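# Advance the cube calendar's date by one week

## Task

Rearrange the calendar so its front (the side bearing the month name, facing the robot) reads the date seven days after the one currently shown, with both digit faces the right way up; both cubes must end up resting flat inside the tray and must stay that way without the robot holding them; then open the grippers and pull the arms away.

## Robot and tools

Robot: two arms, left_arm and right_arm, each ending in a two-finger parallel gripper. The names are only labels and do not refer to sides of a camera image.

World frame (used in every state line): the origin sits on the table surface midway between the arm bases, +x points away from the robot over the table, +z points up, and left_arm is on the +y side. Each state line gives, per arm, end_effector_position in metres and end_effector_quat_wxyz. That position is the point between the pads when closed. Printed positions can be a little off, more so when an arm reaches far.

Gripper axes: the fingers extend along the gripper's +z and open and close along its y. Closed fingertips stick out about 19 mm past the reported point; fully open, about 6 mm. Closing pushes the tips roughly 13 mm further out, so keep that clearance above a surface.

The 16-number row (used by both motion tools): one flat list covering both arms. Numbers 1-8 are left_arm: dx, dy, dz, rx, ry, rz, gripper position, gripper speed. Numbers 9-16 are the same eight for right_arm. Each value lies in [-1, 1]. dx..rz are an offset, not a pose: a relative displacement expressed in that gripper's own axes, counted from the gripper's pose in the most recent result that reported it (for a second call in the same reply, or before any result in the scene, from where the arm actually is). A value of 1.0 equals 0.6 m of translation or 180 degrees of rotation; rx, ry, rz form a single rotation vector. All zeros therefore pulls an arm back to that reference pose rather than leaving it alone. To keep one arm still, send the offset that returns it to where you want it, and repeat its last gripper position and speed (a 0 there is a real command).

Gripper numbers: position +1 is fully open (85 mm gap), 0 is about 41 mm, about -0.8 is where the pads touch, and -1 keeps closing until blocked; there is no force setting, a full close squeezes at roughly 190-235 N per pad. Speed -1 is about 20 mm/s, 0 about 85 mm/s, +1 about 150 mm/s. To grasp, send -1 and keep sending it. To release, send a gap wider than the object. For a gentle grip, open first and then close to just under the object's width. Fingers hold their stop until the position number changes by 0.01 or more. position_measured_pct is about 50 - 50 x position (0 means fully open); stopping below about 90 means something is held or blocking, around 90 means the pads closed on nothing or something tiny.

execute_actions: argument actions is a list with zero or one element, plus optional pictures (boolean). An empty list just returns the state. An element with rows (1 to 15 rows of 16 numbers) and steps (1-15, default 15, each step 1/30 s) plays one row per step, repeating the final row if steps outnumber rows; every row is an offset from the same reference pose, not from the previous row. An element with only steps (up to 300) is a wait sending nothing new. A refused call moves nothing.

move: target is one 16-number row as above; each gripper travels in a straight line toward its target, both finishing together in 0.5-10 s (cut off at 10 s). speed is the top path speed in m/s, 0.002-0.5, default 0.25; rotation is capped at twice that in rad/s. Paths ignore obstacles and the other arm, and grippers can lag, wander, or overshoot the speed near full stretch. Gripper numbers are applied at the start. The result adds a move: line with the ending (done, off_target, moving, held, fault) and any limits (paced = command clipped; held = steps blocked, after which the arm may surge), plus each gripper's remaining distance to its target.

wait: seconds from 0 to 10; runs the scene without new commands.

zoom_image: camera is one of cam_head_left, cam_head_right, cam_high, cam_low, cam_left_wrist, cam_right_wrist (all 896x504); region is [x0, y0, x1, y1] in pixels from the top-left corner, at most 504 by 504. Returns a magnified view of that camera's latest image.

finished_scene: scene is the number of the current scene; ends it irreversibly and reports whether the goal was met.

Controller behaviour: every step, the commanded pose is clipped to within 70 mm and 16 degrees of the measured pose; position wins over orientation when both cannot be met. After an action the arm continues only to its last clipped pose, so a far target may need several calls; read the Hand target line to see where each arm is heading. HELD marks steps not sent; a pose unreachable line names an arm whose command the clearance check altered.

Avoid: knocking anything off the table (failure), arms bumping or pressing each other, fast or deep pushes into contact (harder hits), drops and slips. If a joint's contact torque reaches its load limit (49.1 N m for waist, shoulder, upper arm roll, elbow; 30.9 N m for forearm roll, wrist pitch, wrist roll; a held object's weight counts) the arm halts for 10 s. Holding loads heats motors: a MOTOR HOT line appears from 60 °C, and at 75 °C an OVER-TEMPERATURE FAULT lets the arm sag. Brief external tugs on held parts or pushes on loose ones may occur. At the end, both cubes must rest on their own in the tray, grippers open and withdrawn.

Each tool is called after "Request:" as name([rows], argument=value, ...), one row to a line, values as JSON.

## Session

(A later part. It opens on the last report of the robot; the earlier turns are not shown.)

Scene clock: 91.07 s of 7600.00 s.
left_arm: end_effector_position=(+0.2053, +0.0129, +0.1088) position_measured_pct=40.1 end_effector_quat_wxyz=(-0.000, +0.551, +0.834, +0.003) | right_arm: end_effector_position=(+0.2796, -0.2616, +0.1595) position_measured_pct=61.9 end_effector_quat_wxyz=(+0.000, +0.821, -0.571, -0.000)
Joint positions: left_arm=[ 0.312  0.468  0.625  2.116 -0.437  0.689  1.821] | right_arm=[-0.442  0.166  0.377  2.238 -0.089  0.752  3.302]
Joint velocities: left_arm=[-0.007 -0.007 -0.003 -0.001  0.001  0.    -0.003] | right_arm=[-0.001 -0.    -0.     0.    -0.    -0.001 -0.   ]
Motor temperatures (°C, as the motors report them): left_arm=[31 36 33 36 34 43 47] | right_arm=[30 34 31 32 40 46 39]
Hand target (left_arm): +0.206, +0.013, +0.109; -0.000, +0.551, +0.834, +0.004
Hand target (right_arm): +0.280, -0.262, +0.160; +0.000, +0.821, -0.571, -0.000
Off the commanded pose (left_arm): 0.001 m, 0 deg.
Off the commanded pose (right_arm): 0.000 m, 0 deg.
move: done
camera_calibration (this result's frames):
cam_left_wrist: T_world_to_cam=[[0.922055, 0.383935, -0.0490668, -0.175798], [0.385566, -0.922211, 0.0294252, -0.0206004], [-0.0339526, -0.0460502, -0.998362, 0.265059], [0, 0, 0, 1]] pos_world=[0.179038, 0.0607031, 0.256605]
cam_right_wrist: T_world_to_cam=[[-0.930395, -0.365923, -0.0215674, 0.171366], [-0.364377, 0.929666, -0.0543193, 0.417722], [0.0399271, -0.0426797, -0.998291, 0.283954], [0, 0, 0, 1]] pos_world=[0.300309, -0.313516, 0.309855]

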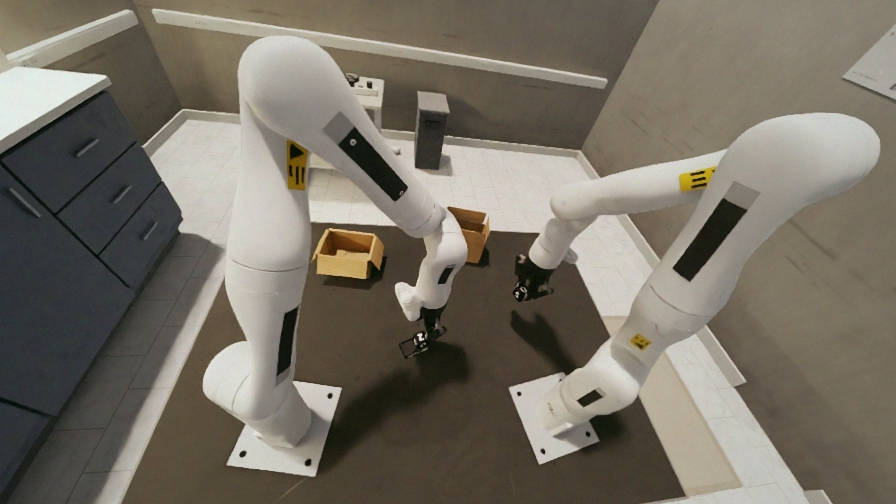

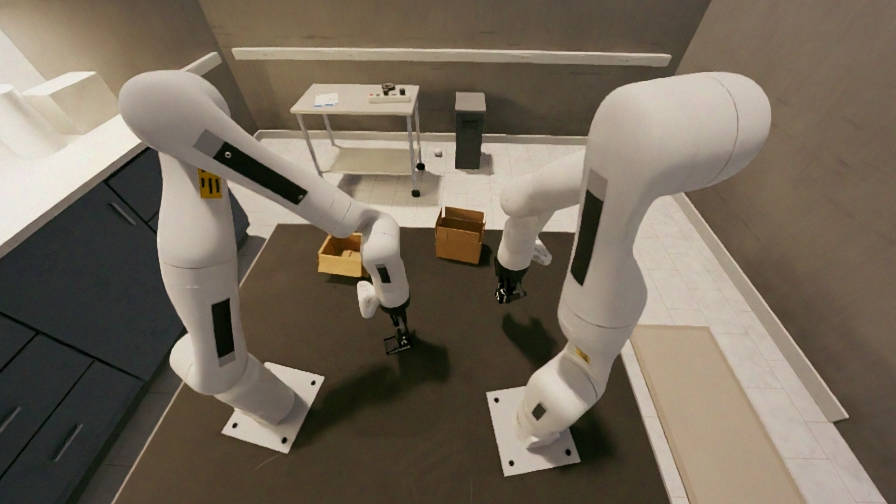

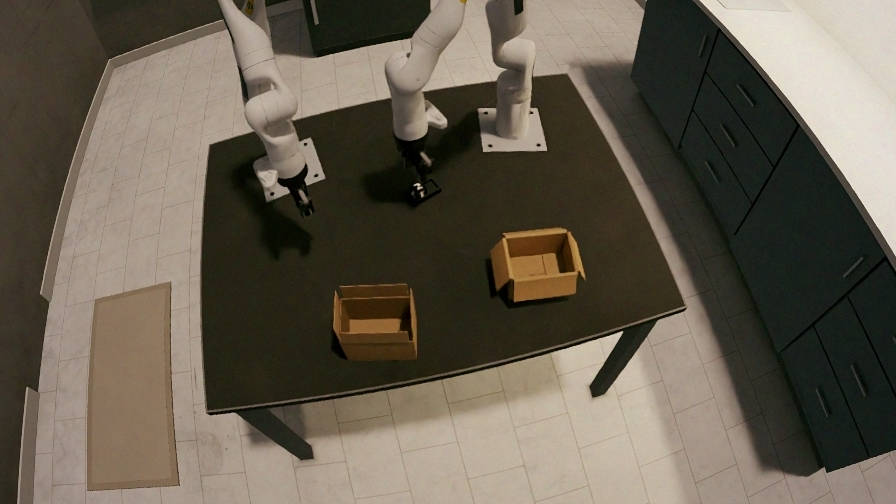

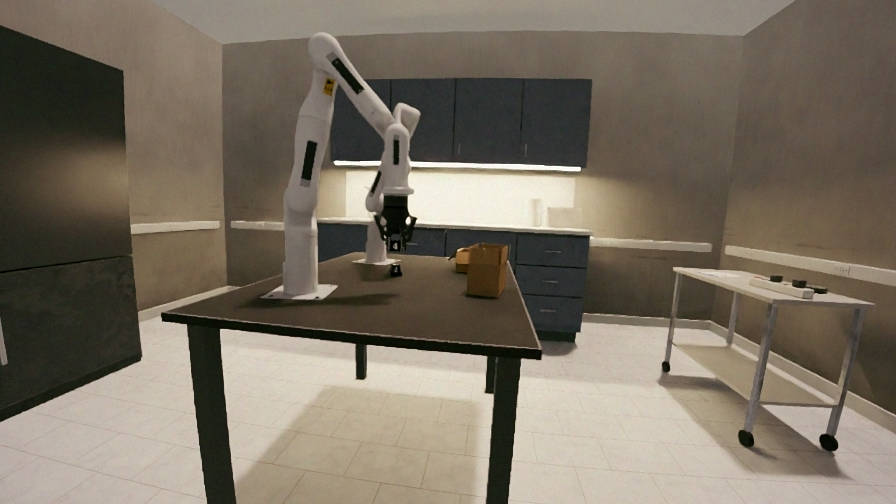

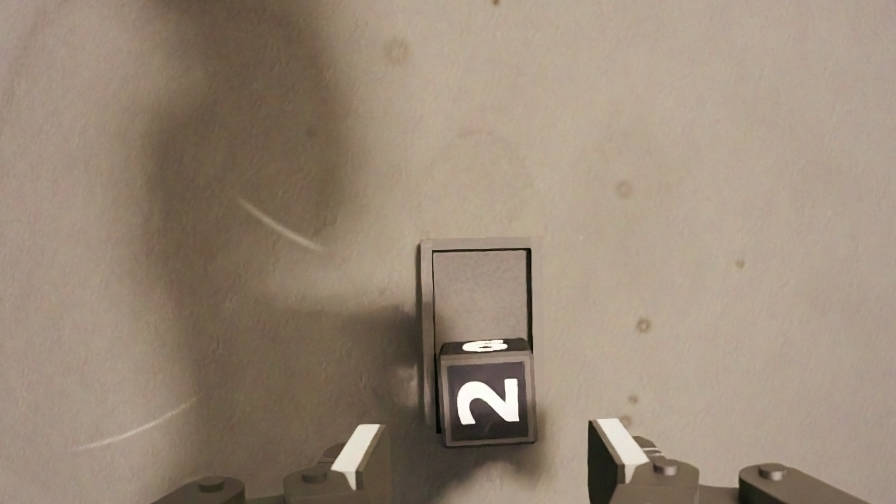

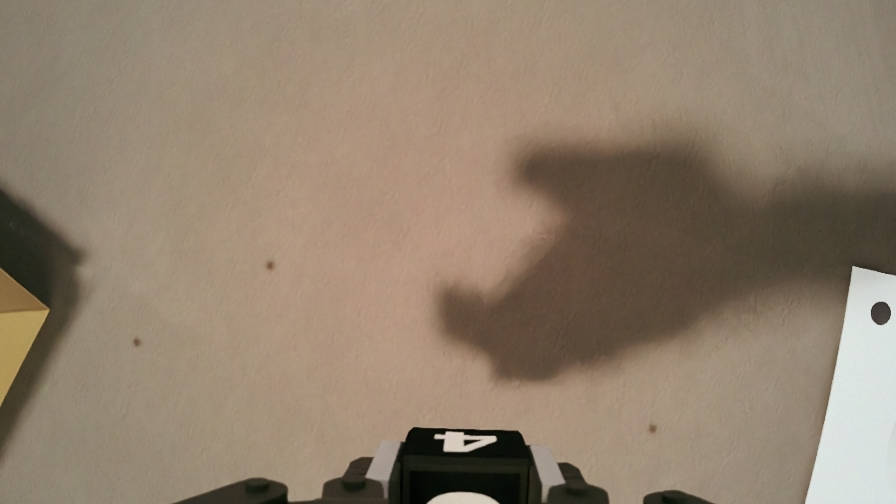

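Request:
move(target=[0.47,0.372,-0.235,0,0,0,0.2,-0.3,-0.531,-0.044,0.099,0,0,0,-1,-0.3], speed=0.25)

Scene clock: 96.20 s of 7600.00 s.
left_arm: end_effector_position=(+0.3003, +0.3578, +0.2515) position_measured_pct=40.1 end_effector_quat_wxyz=(+0.000, +0.552, +0.834, +0.002) | right_arm: end_effector_position=(+0.1942, +0.0476, +0.1013) position_measured_pct=61.9 end_effector_quat_wxyz=(-0.001, +0.821, -0.571, +0.000)
Joint positions: left_arm=[-0.733 -0.013  0.301  2.054  0.002  1.097  0.156] | right_arm=[-1.087  0.525  0.174  1.913 -0.131  0.712  2.469]
Joint velocities: left_arm=[-0.002  0.003 -0.009 -0.003  0.001  0.    -0.   ] | right_arm=[-0.002  0.007 -0.004 -0.001  0.003  0.003 -0.002]
Motor temperatures (°C, as the motors report them): left_arm=[31 36 33 36 34 43 47] | right_arm=[30 34 31 32 40 46 39]
Hand target (left_arm): +0.300, +0.358, +0.251; +0.000, +0.551, +0.834, +0.001
Hand target (right_arm): +0.194, +0.048, +0.101; -0.001, +0.821, -0.571, +0.000
Off the commanded pose (left_arm): 0.001 m, 0 deg.
Off the commanded pose (right_arm): 0.002 m, 0 deg.
After step 90, 0.17 s passed at rest.
move: done
camera_calibration (this result's frames):
cam_left_wrist: T_world_to_cam=[[0.922347, 0.382876, -0.0517865, -0.387878], [0.384739, -0.922458, 0.0323618, 0.256272], [-0.0353803, -0.0497731, -0.998134, 0.428428], [0, 0, 0, 1]] pos_world=[0.274318, 0.406233, 0.399249]
cam_right_wrist: T_world_to_cam=[[-0.930345, -0.365855, -0.024672, 0.204123], [-0.364206, 0.929771, -0.0536704, 0.0959213], [0.0425749, -0.0409463, -0.998254, 0.241781], [0, 0, 0, 1]] pos_world=[0.214546, -0.00460557, 0.251543]

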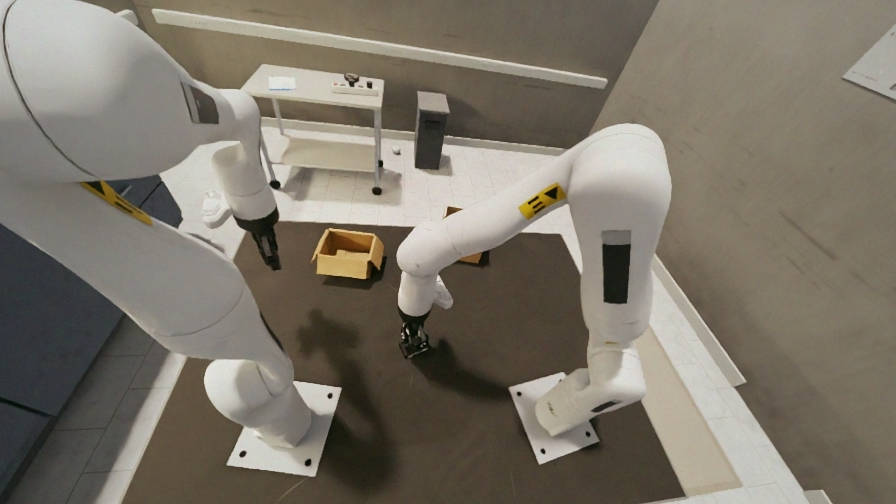

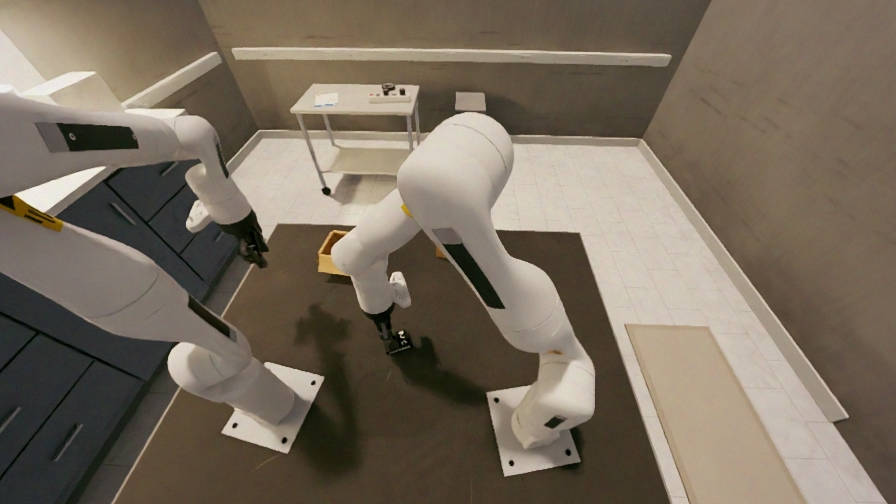

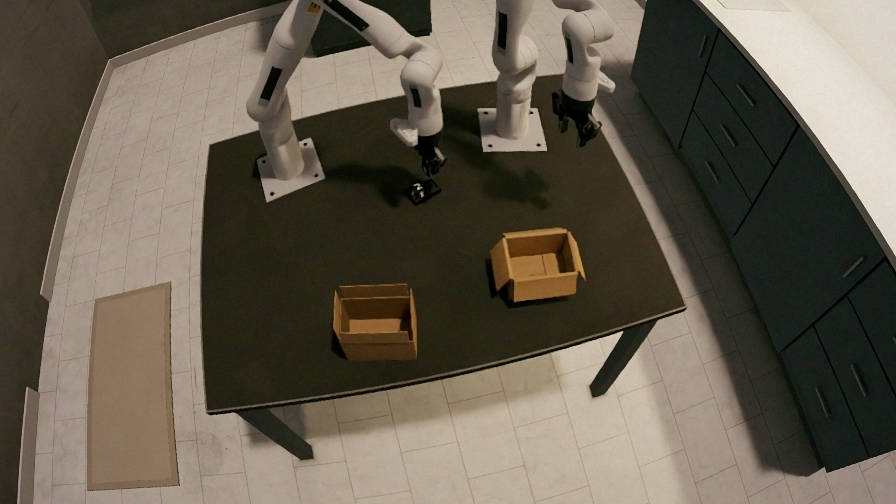

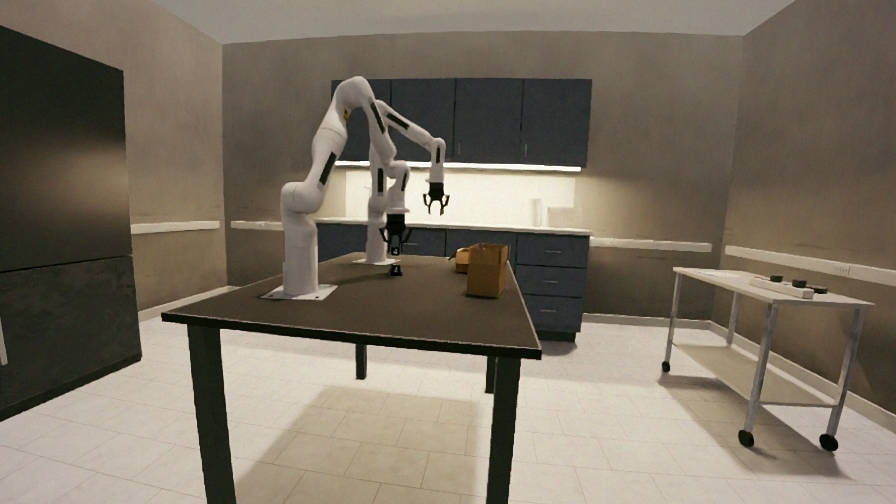

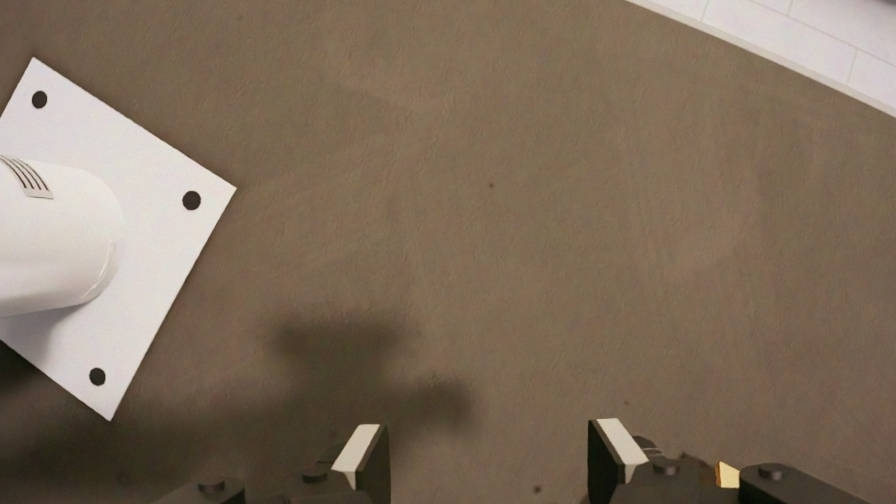

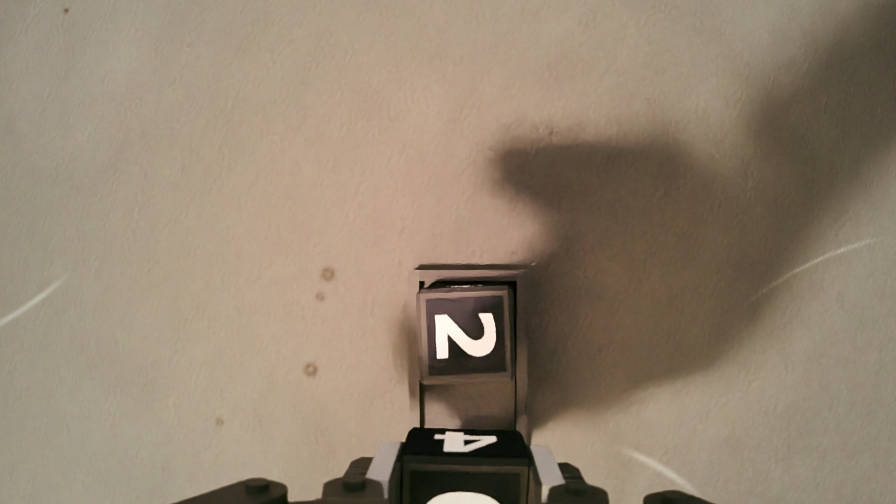

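Request:
move(target=[0,0,0,0,0,0,0.2,-0.3,0.0075,0.003,0.03,0,0,0,-1,-0.3], speed=0.04)

Scene clock: 99.63 s of 7600.00 s.
left_arm: end_effector_position=(+0.3003, +0.3578, +0.2515) position_measured_pct=40.1 end_effector_quat_wxyz=(+0.000, +0.552, +0.834, +0.002) | right_arm: end_effector_position=(+0.1940, +0.0429, +0.0833) position_measured_pct=61.9 end_effector_quat_wxyz=(-0.001, +0.821, -0.571, +0.000)
Joint positions: left_arm=[-0.733 -0.013  0.301  2.054  0.002  1.097  0.156] | right_arm=[-1.076  0.553  0.164  1.944 -0.141  0.652  2.482]
Joint velocities: left_arm=[ 0.    -0.     0.     0.001  0.     0.001 -0.   ] | right_arm=[ 0.001  0.002  0.001  0.    -0.    -0.002  0.001]
Motor temperatures (°C, as the motors report them): left_arm=[31 36 33 36 34 43 47] | right_arm=[30 34 31 32 40 46 39]
Hand target (left_arm): +0.300, +0.358, +0.252; +0.000, +0.552, +0.834, +0.002
Hand target (right_arm): +0.194, +0.043, +0.083; -0.001, +0.821, -0.571, +0.000
Off the commanded pose (left_arm): 0.000 m, 0 deg.
Off the commanded pose (right_arm): 0.000 m, 0 deg.
move: done
camera_calibration (this result's frames):
cam_left_wrist: T_world_to_cam=[[0.922346, 0.382879, -0.051788, -0.387879], [0.384742, -0.922456, 0.0323628, 0.256271], [-0.0353811, -0.0497747, -0.998134, 0.428429], [0, 0, 0, 1]] pos_world=[0.274319, 0.406235, 0.399248]
cam_right_wrist: T_world_to_cam=[[-0.930224, -0.366158, -0.0247462, 0.201772], [-0.364518, 0.929665, -0.0533824, 0.0992543], [0.0425521, -0.0406372, -0.998267, 0.223667], [0, 0, 0, 1]] pos_world=[0.214355, -0.00930358, 0.233571]

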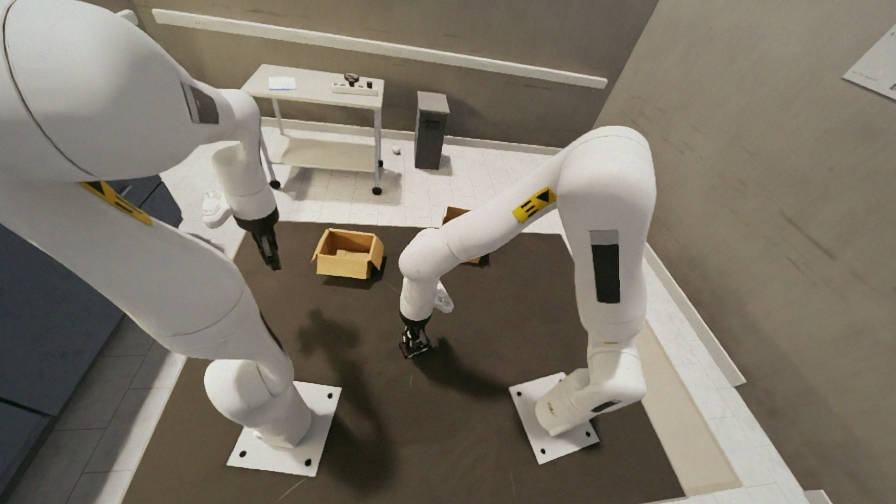

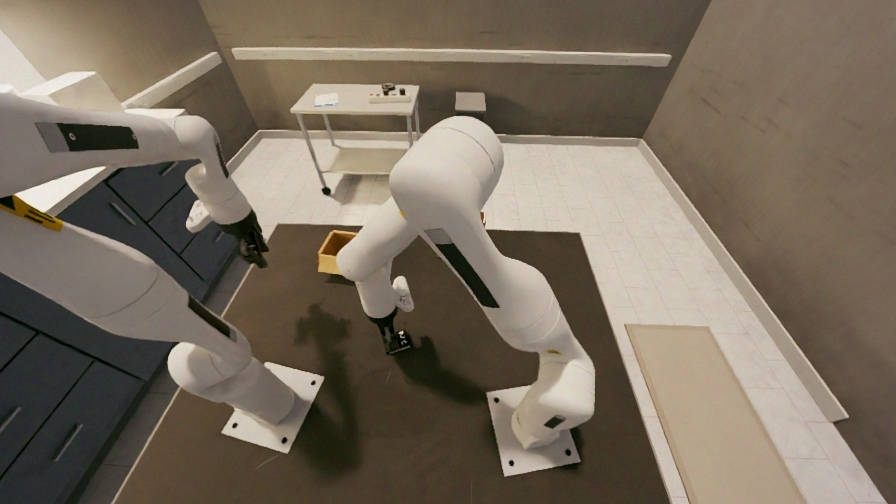

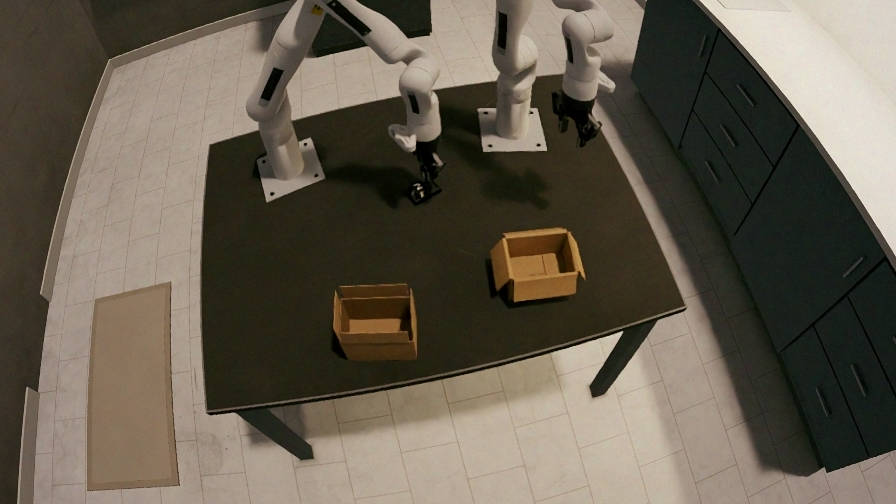

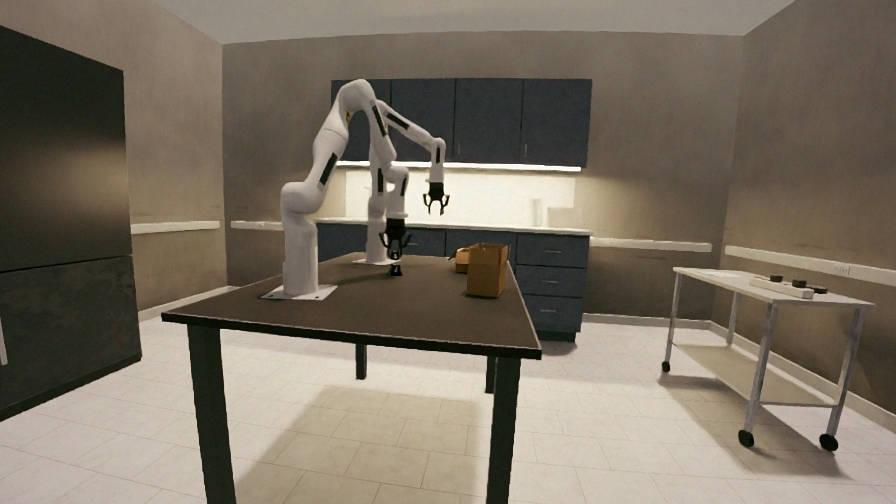

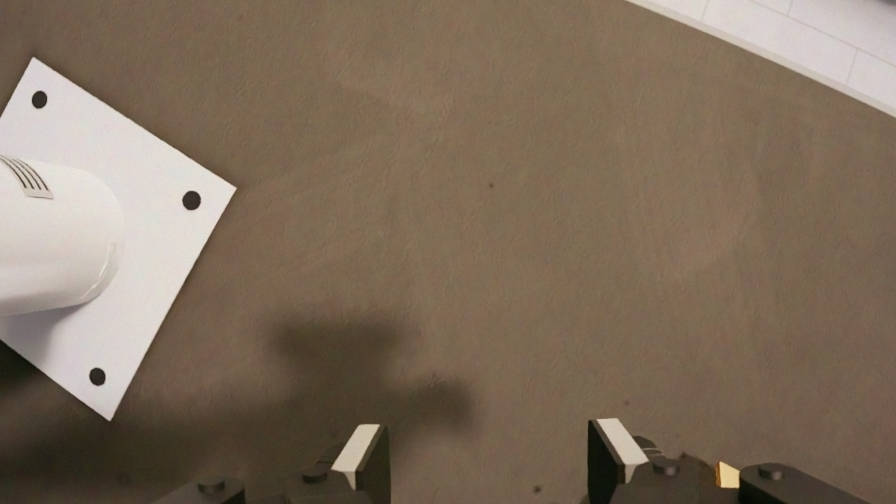

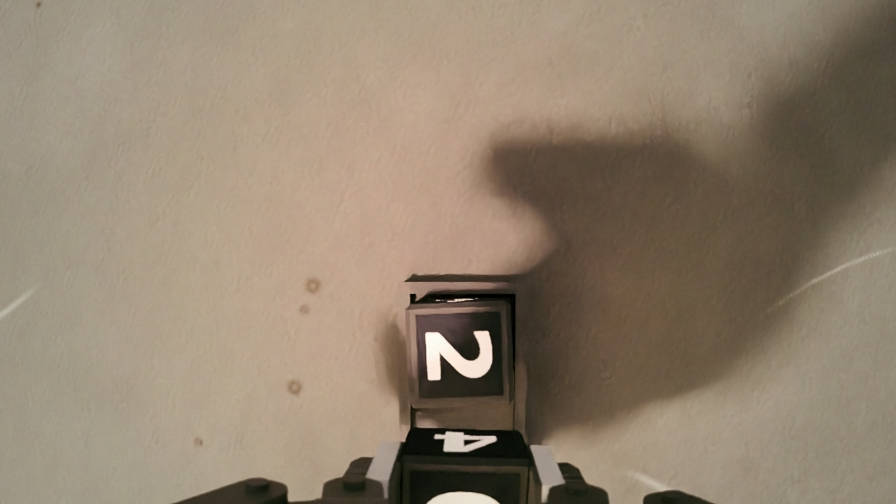

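Request:
move(target=[0,0,0,0,0,0,0.2,-0.3,0,0,0.024,0,0,0,-1,-0.3], speed=0.03)

Request:
zoom_image(camera="cam_right_wrist", region=[340, 260, 600, 504])

Scene clock: 103.00 s of 7600.00 s.
left_arm: end_effector_position=(+0.3003, +0.3578, +0.2515) position_measured_pct=40.1 end_effector_quat_wxyz=(+0.000, +0.552, +0.834, +0.002) | right_arm: end_effector_position=(+0.1940, +0.0431, +0.0690) position_measured_pct=61.9 end_effector_quat_wxyz=(-0.002, +0.821, -0.571, +0.000)
Joint positions: left_arm=[-0.733 -0.013  0.301  2.054  0.002  1.097  0.156] | right_arm=[-1.07   0.583  0.156  1.956 -0.148  0.611  2.488]
Joint velocities: left_arm=[ 0.    -0.002 -0.     0.    -0.    -0.001  0.   ] | right_arm=[ 0.     0.003  0.     0.    -0.    -0.001  0.   ]
Motor temperatures (°C, as the motors report them): left_arm=[31 36 33 36 34 43 47] | right_arm=[30 34 31 32 40 46 39]
Hand target (left_arm): +0.300, +0.358, +0.252; +0.000, +0.552, +0.834, +0.002
Hand target (right_arm): +0.194, +0.043, +0.069; -0.001, +0.821, -0.571, +0.000
Off the commanded pose (left_arm): 0.000 m, 0 deg.
Off the commanded pose (right_arm): 0.000 m, 0 deg.
move: done
camera_calibration (this result's frames):
cam_left_wrist: T_world_to_cam=[[0.922346, 0.382879, -0.0517868, -0.38788], [0.384742, -0.922457, 0.0323633, 0.256271], [-0.0353799, -0.0497747, -0.998134, 0.428428], [0, 0, 0, 1]] pos_world=[0.27432, 0.406235, 0.399248]
cam_right_wrist: T_world_to_cam=[[-0.93014, -0.36636, -0.0248879, 0.201436], [-0.364726, 0.9296, -0.0530978, 0.0983491], [0.0425887, -0.0403112, -0.998279, 0.209364], [0, 0, 0, 1]] pos_world=[0.214317, -0.00918774, 0.219239]

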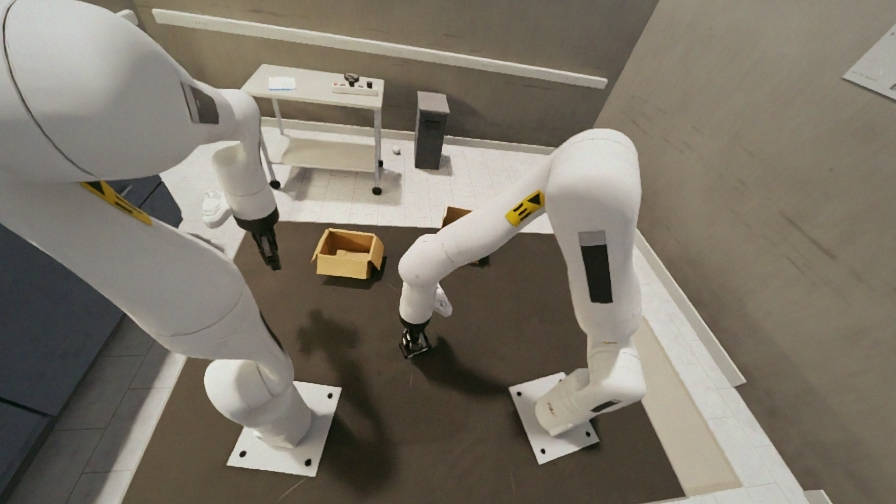

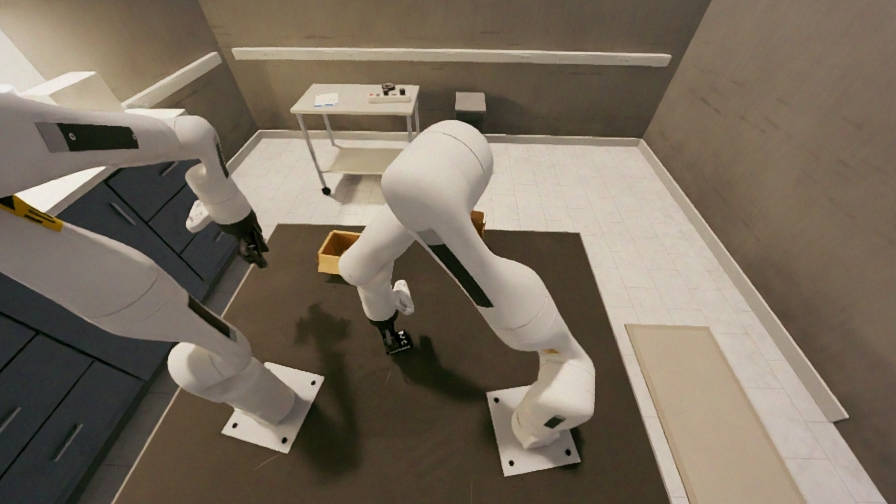

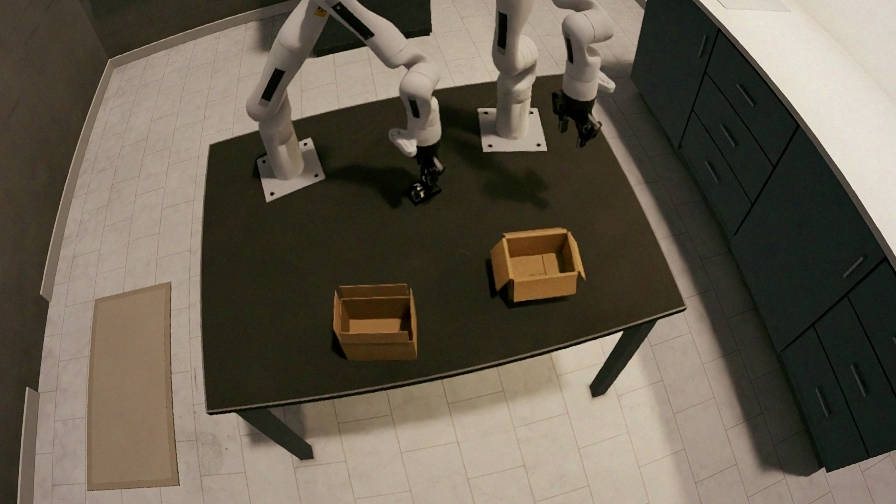

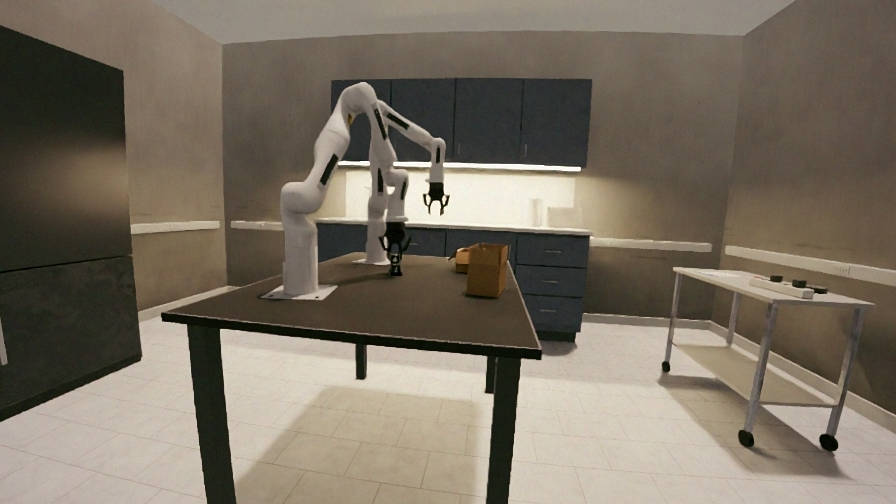

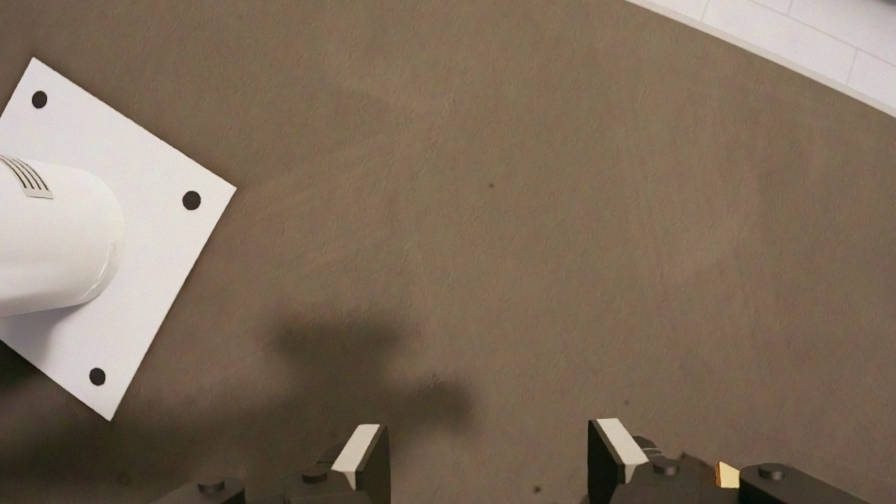

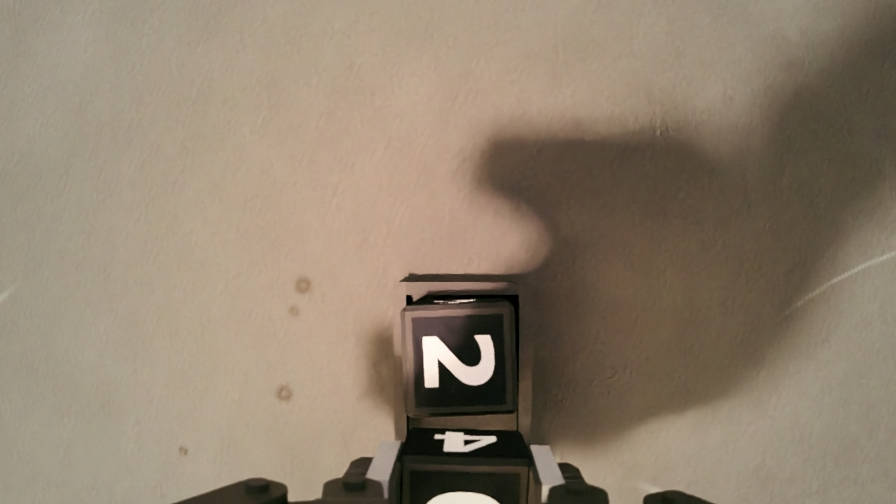

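Region (340, 260, 600, 504) of cam_right_wrist's 896x504 image, scaled by 1.938; it fills the top 473 rows of this view, and the rest is white.

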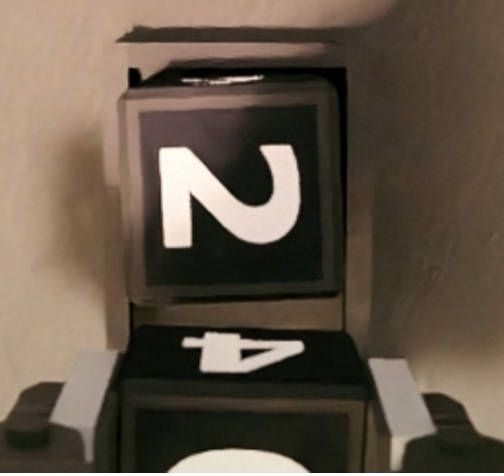

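Request:
move(target=[0,0,0,0,0,0,0.2,-0.3,0.0035,0,0.025,0,0,0,-1,-0.3], speed=0.015)

Scene clock: 105.87 s of 7600.00 s.
left_arm: end_effector_position=(+0.3003, +0.3578, +0.2515) position_measured_pct=40.1 end_effector_quat_wxyz=(+0.000, +0.552, +0.834, +0.002) | right_arm: end_effector_position=(+0.1947, +0.0412, +0.0540) position_measured_pct=61.9 end_effector_quat_wxyz=(-0.002, +0.821, -0.571, +0.000)
Joint positions: left_arm=[-0.733 -0.013  0.301  2.054  0.002  1.097  0.156] | right_arm=[-1.059  0.612  0.146  1.971 -0.155  0.566  2.499]
Joint velocities: left_arm=[-0.001 -0.     0.001 -0.    -0.001  0.001 -0.001] | right_arm=[ 0.     0.001  0.     0.    -0.     0.     0.   ]
Motor temperatures (°C, as the motors report them): left_arm=[31 35 33 36 34 43 47] | right_arm=[30 34 31 32 40 46 39]
Hand target (left_arm): +0.300, +0.358, +0.252; +0.000, +0.552, +0.834, +0.002
Hand target (right_arm): +0.195, +0.041, +0.054; -0.002, +0.821, -0.571, +0.000
Off the commanded pose (left_arm): 0.000 m, 0 deg.
Off the commanded pose (right_arm): 0.000 m, 0 deg.
move: done
camera_calibration (this result's frames):
cam_left_wrist: T_world_to_cam=[[0.922346, 0.382878, -0.0517855, -0.387881], [0.384741, -0.922457, 0.0323638, 0.25627], [-0.0353785, -0.0497747, -0.998134, 0.428428], [0, 0, 0, 1]] pos_world=[0.27432, 0.406235, 0.399248]
cam_right_wrist: T_world_to_cam=[[-0.930068, -0.366541, -0.0249163, 0.201017], [-0.364914, 0.929536, -0.052927, 0.0995441], [0.0425605, -0.0401334, -0.998287, 0.194294], [0, 0, 0, 1]] pos_world=[0.215015, -0.0110511, 0.204239]

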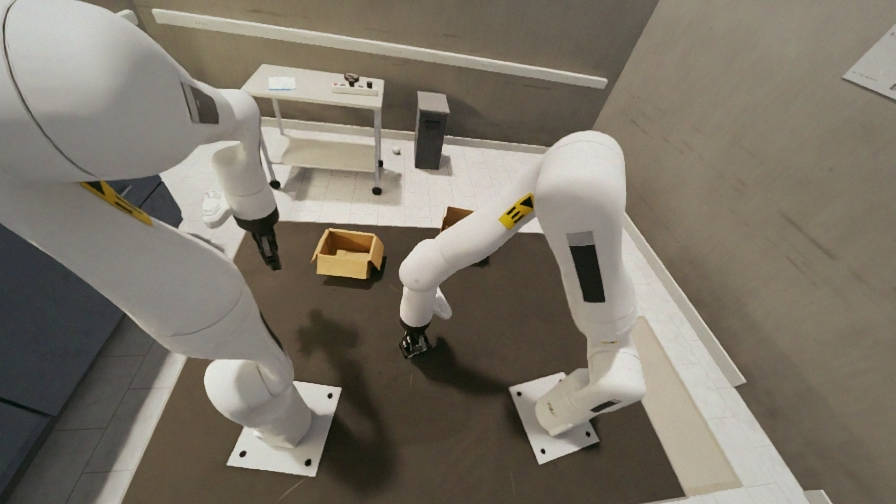

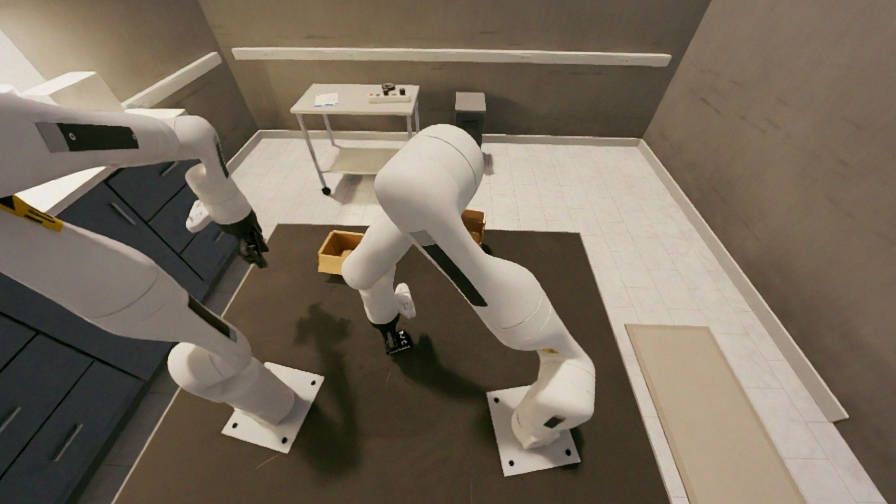

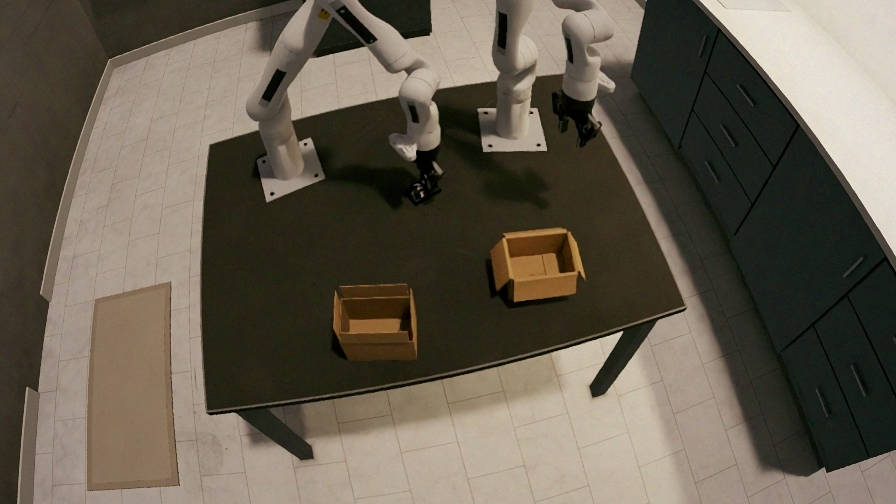

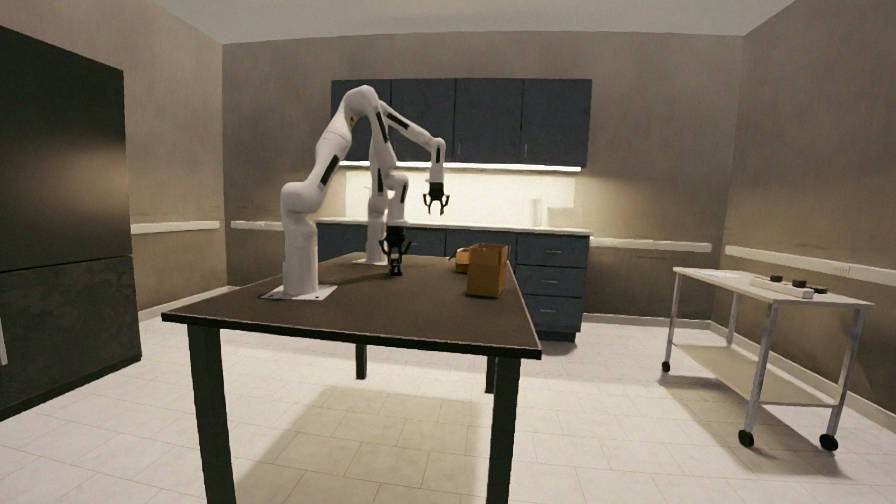

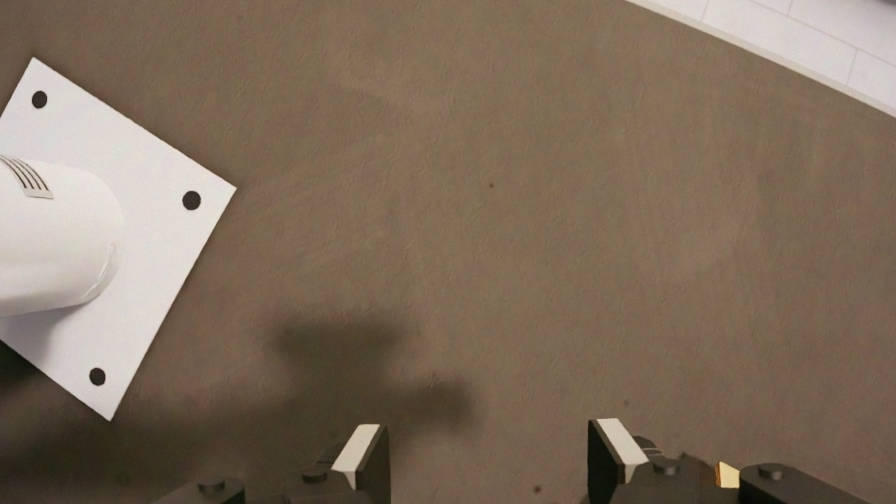

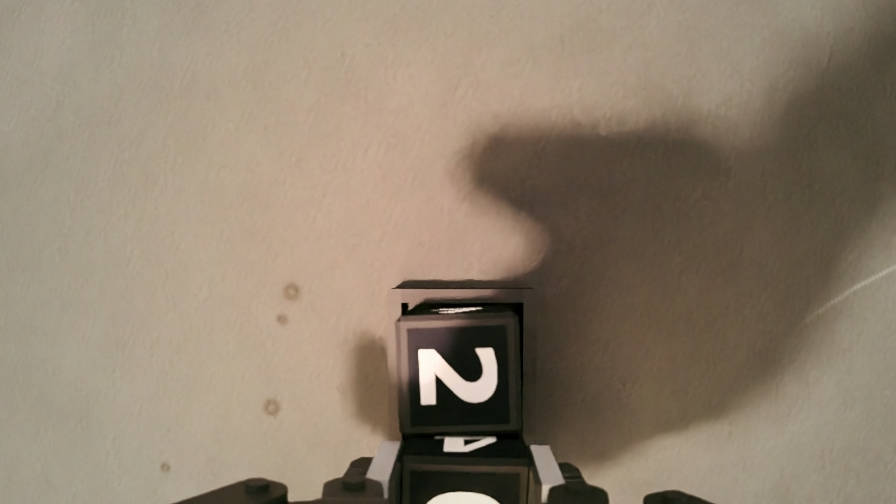

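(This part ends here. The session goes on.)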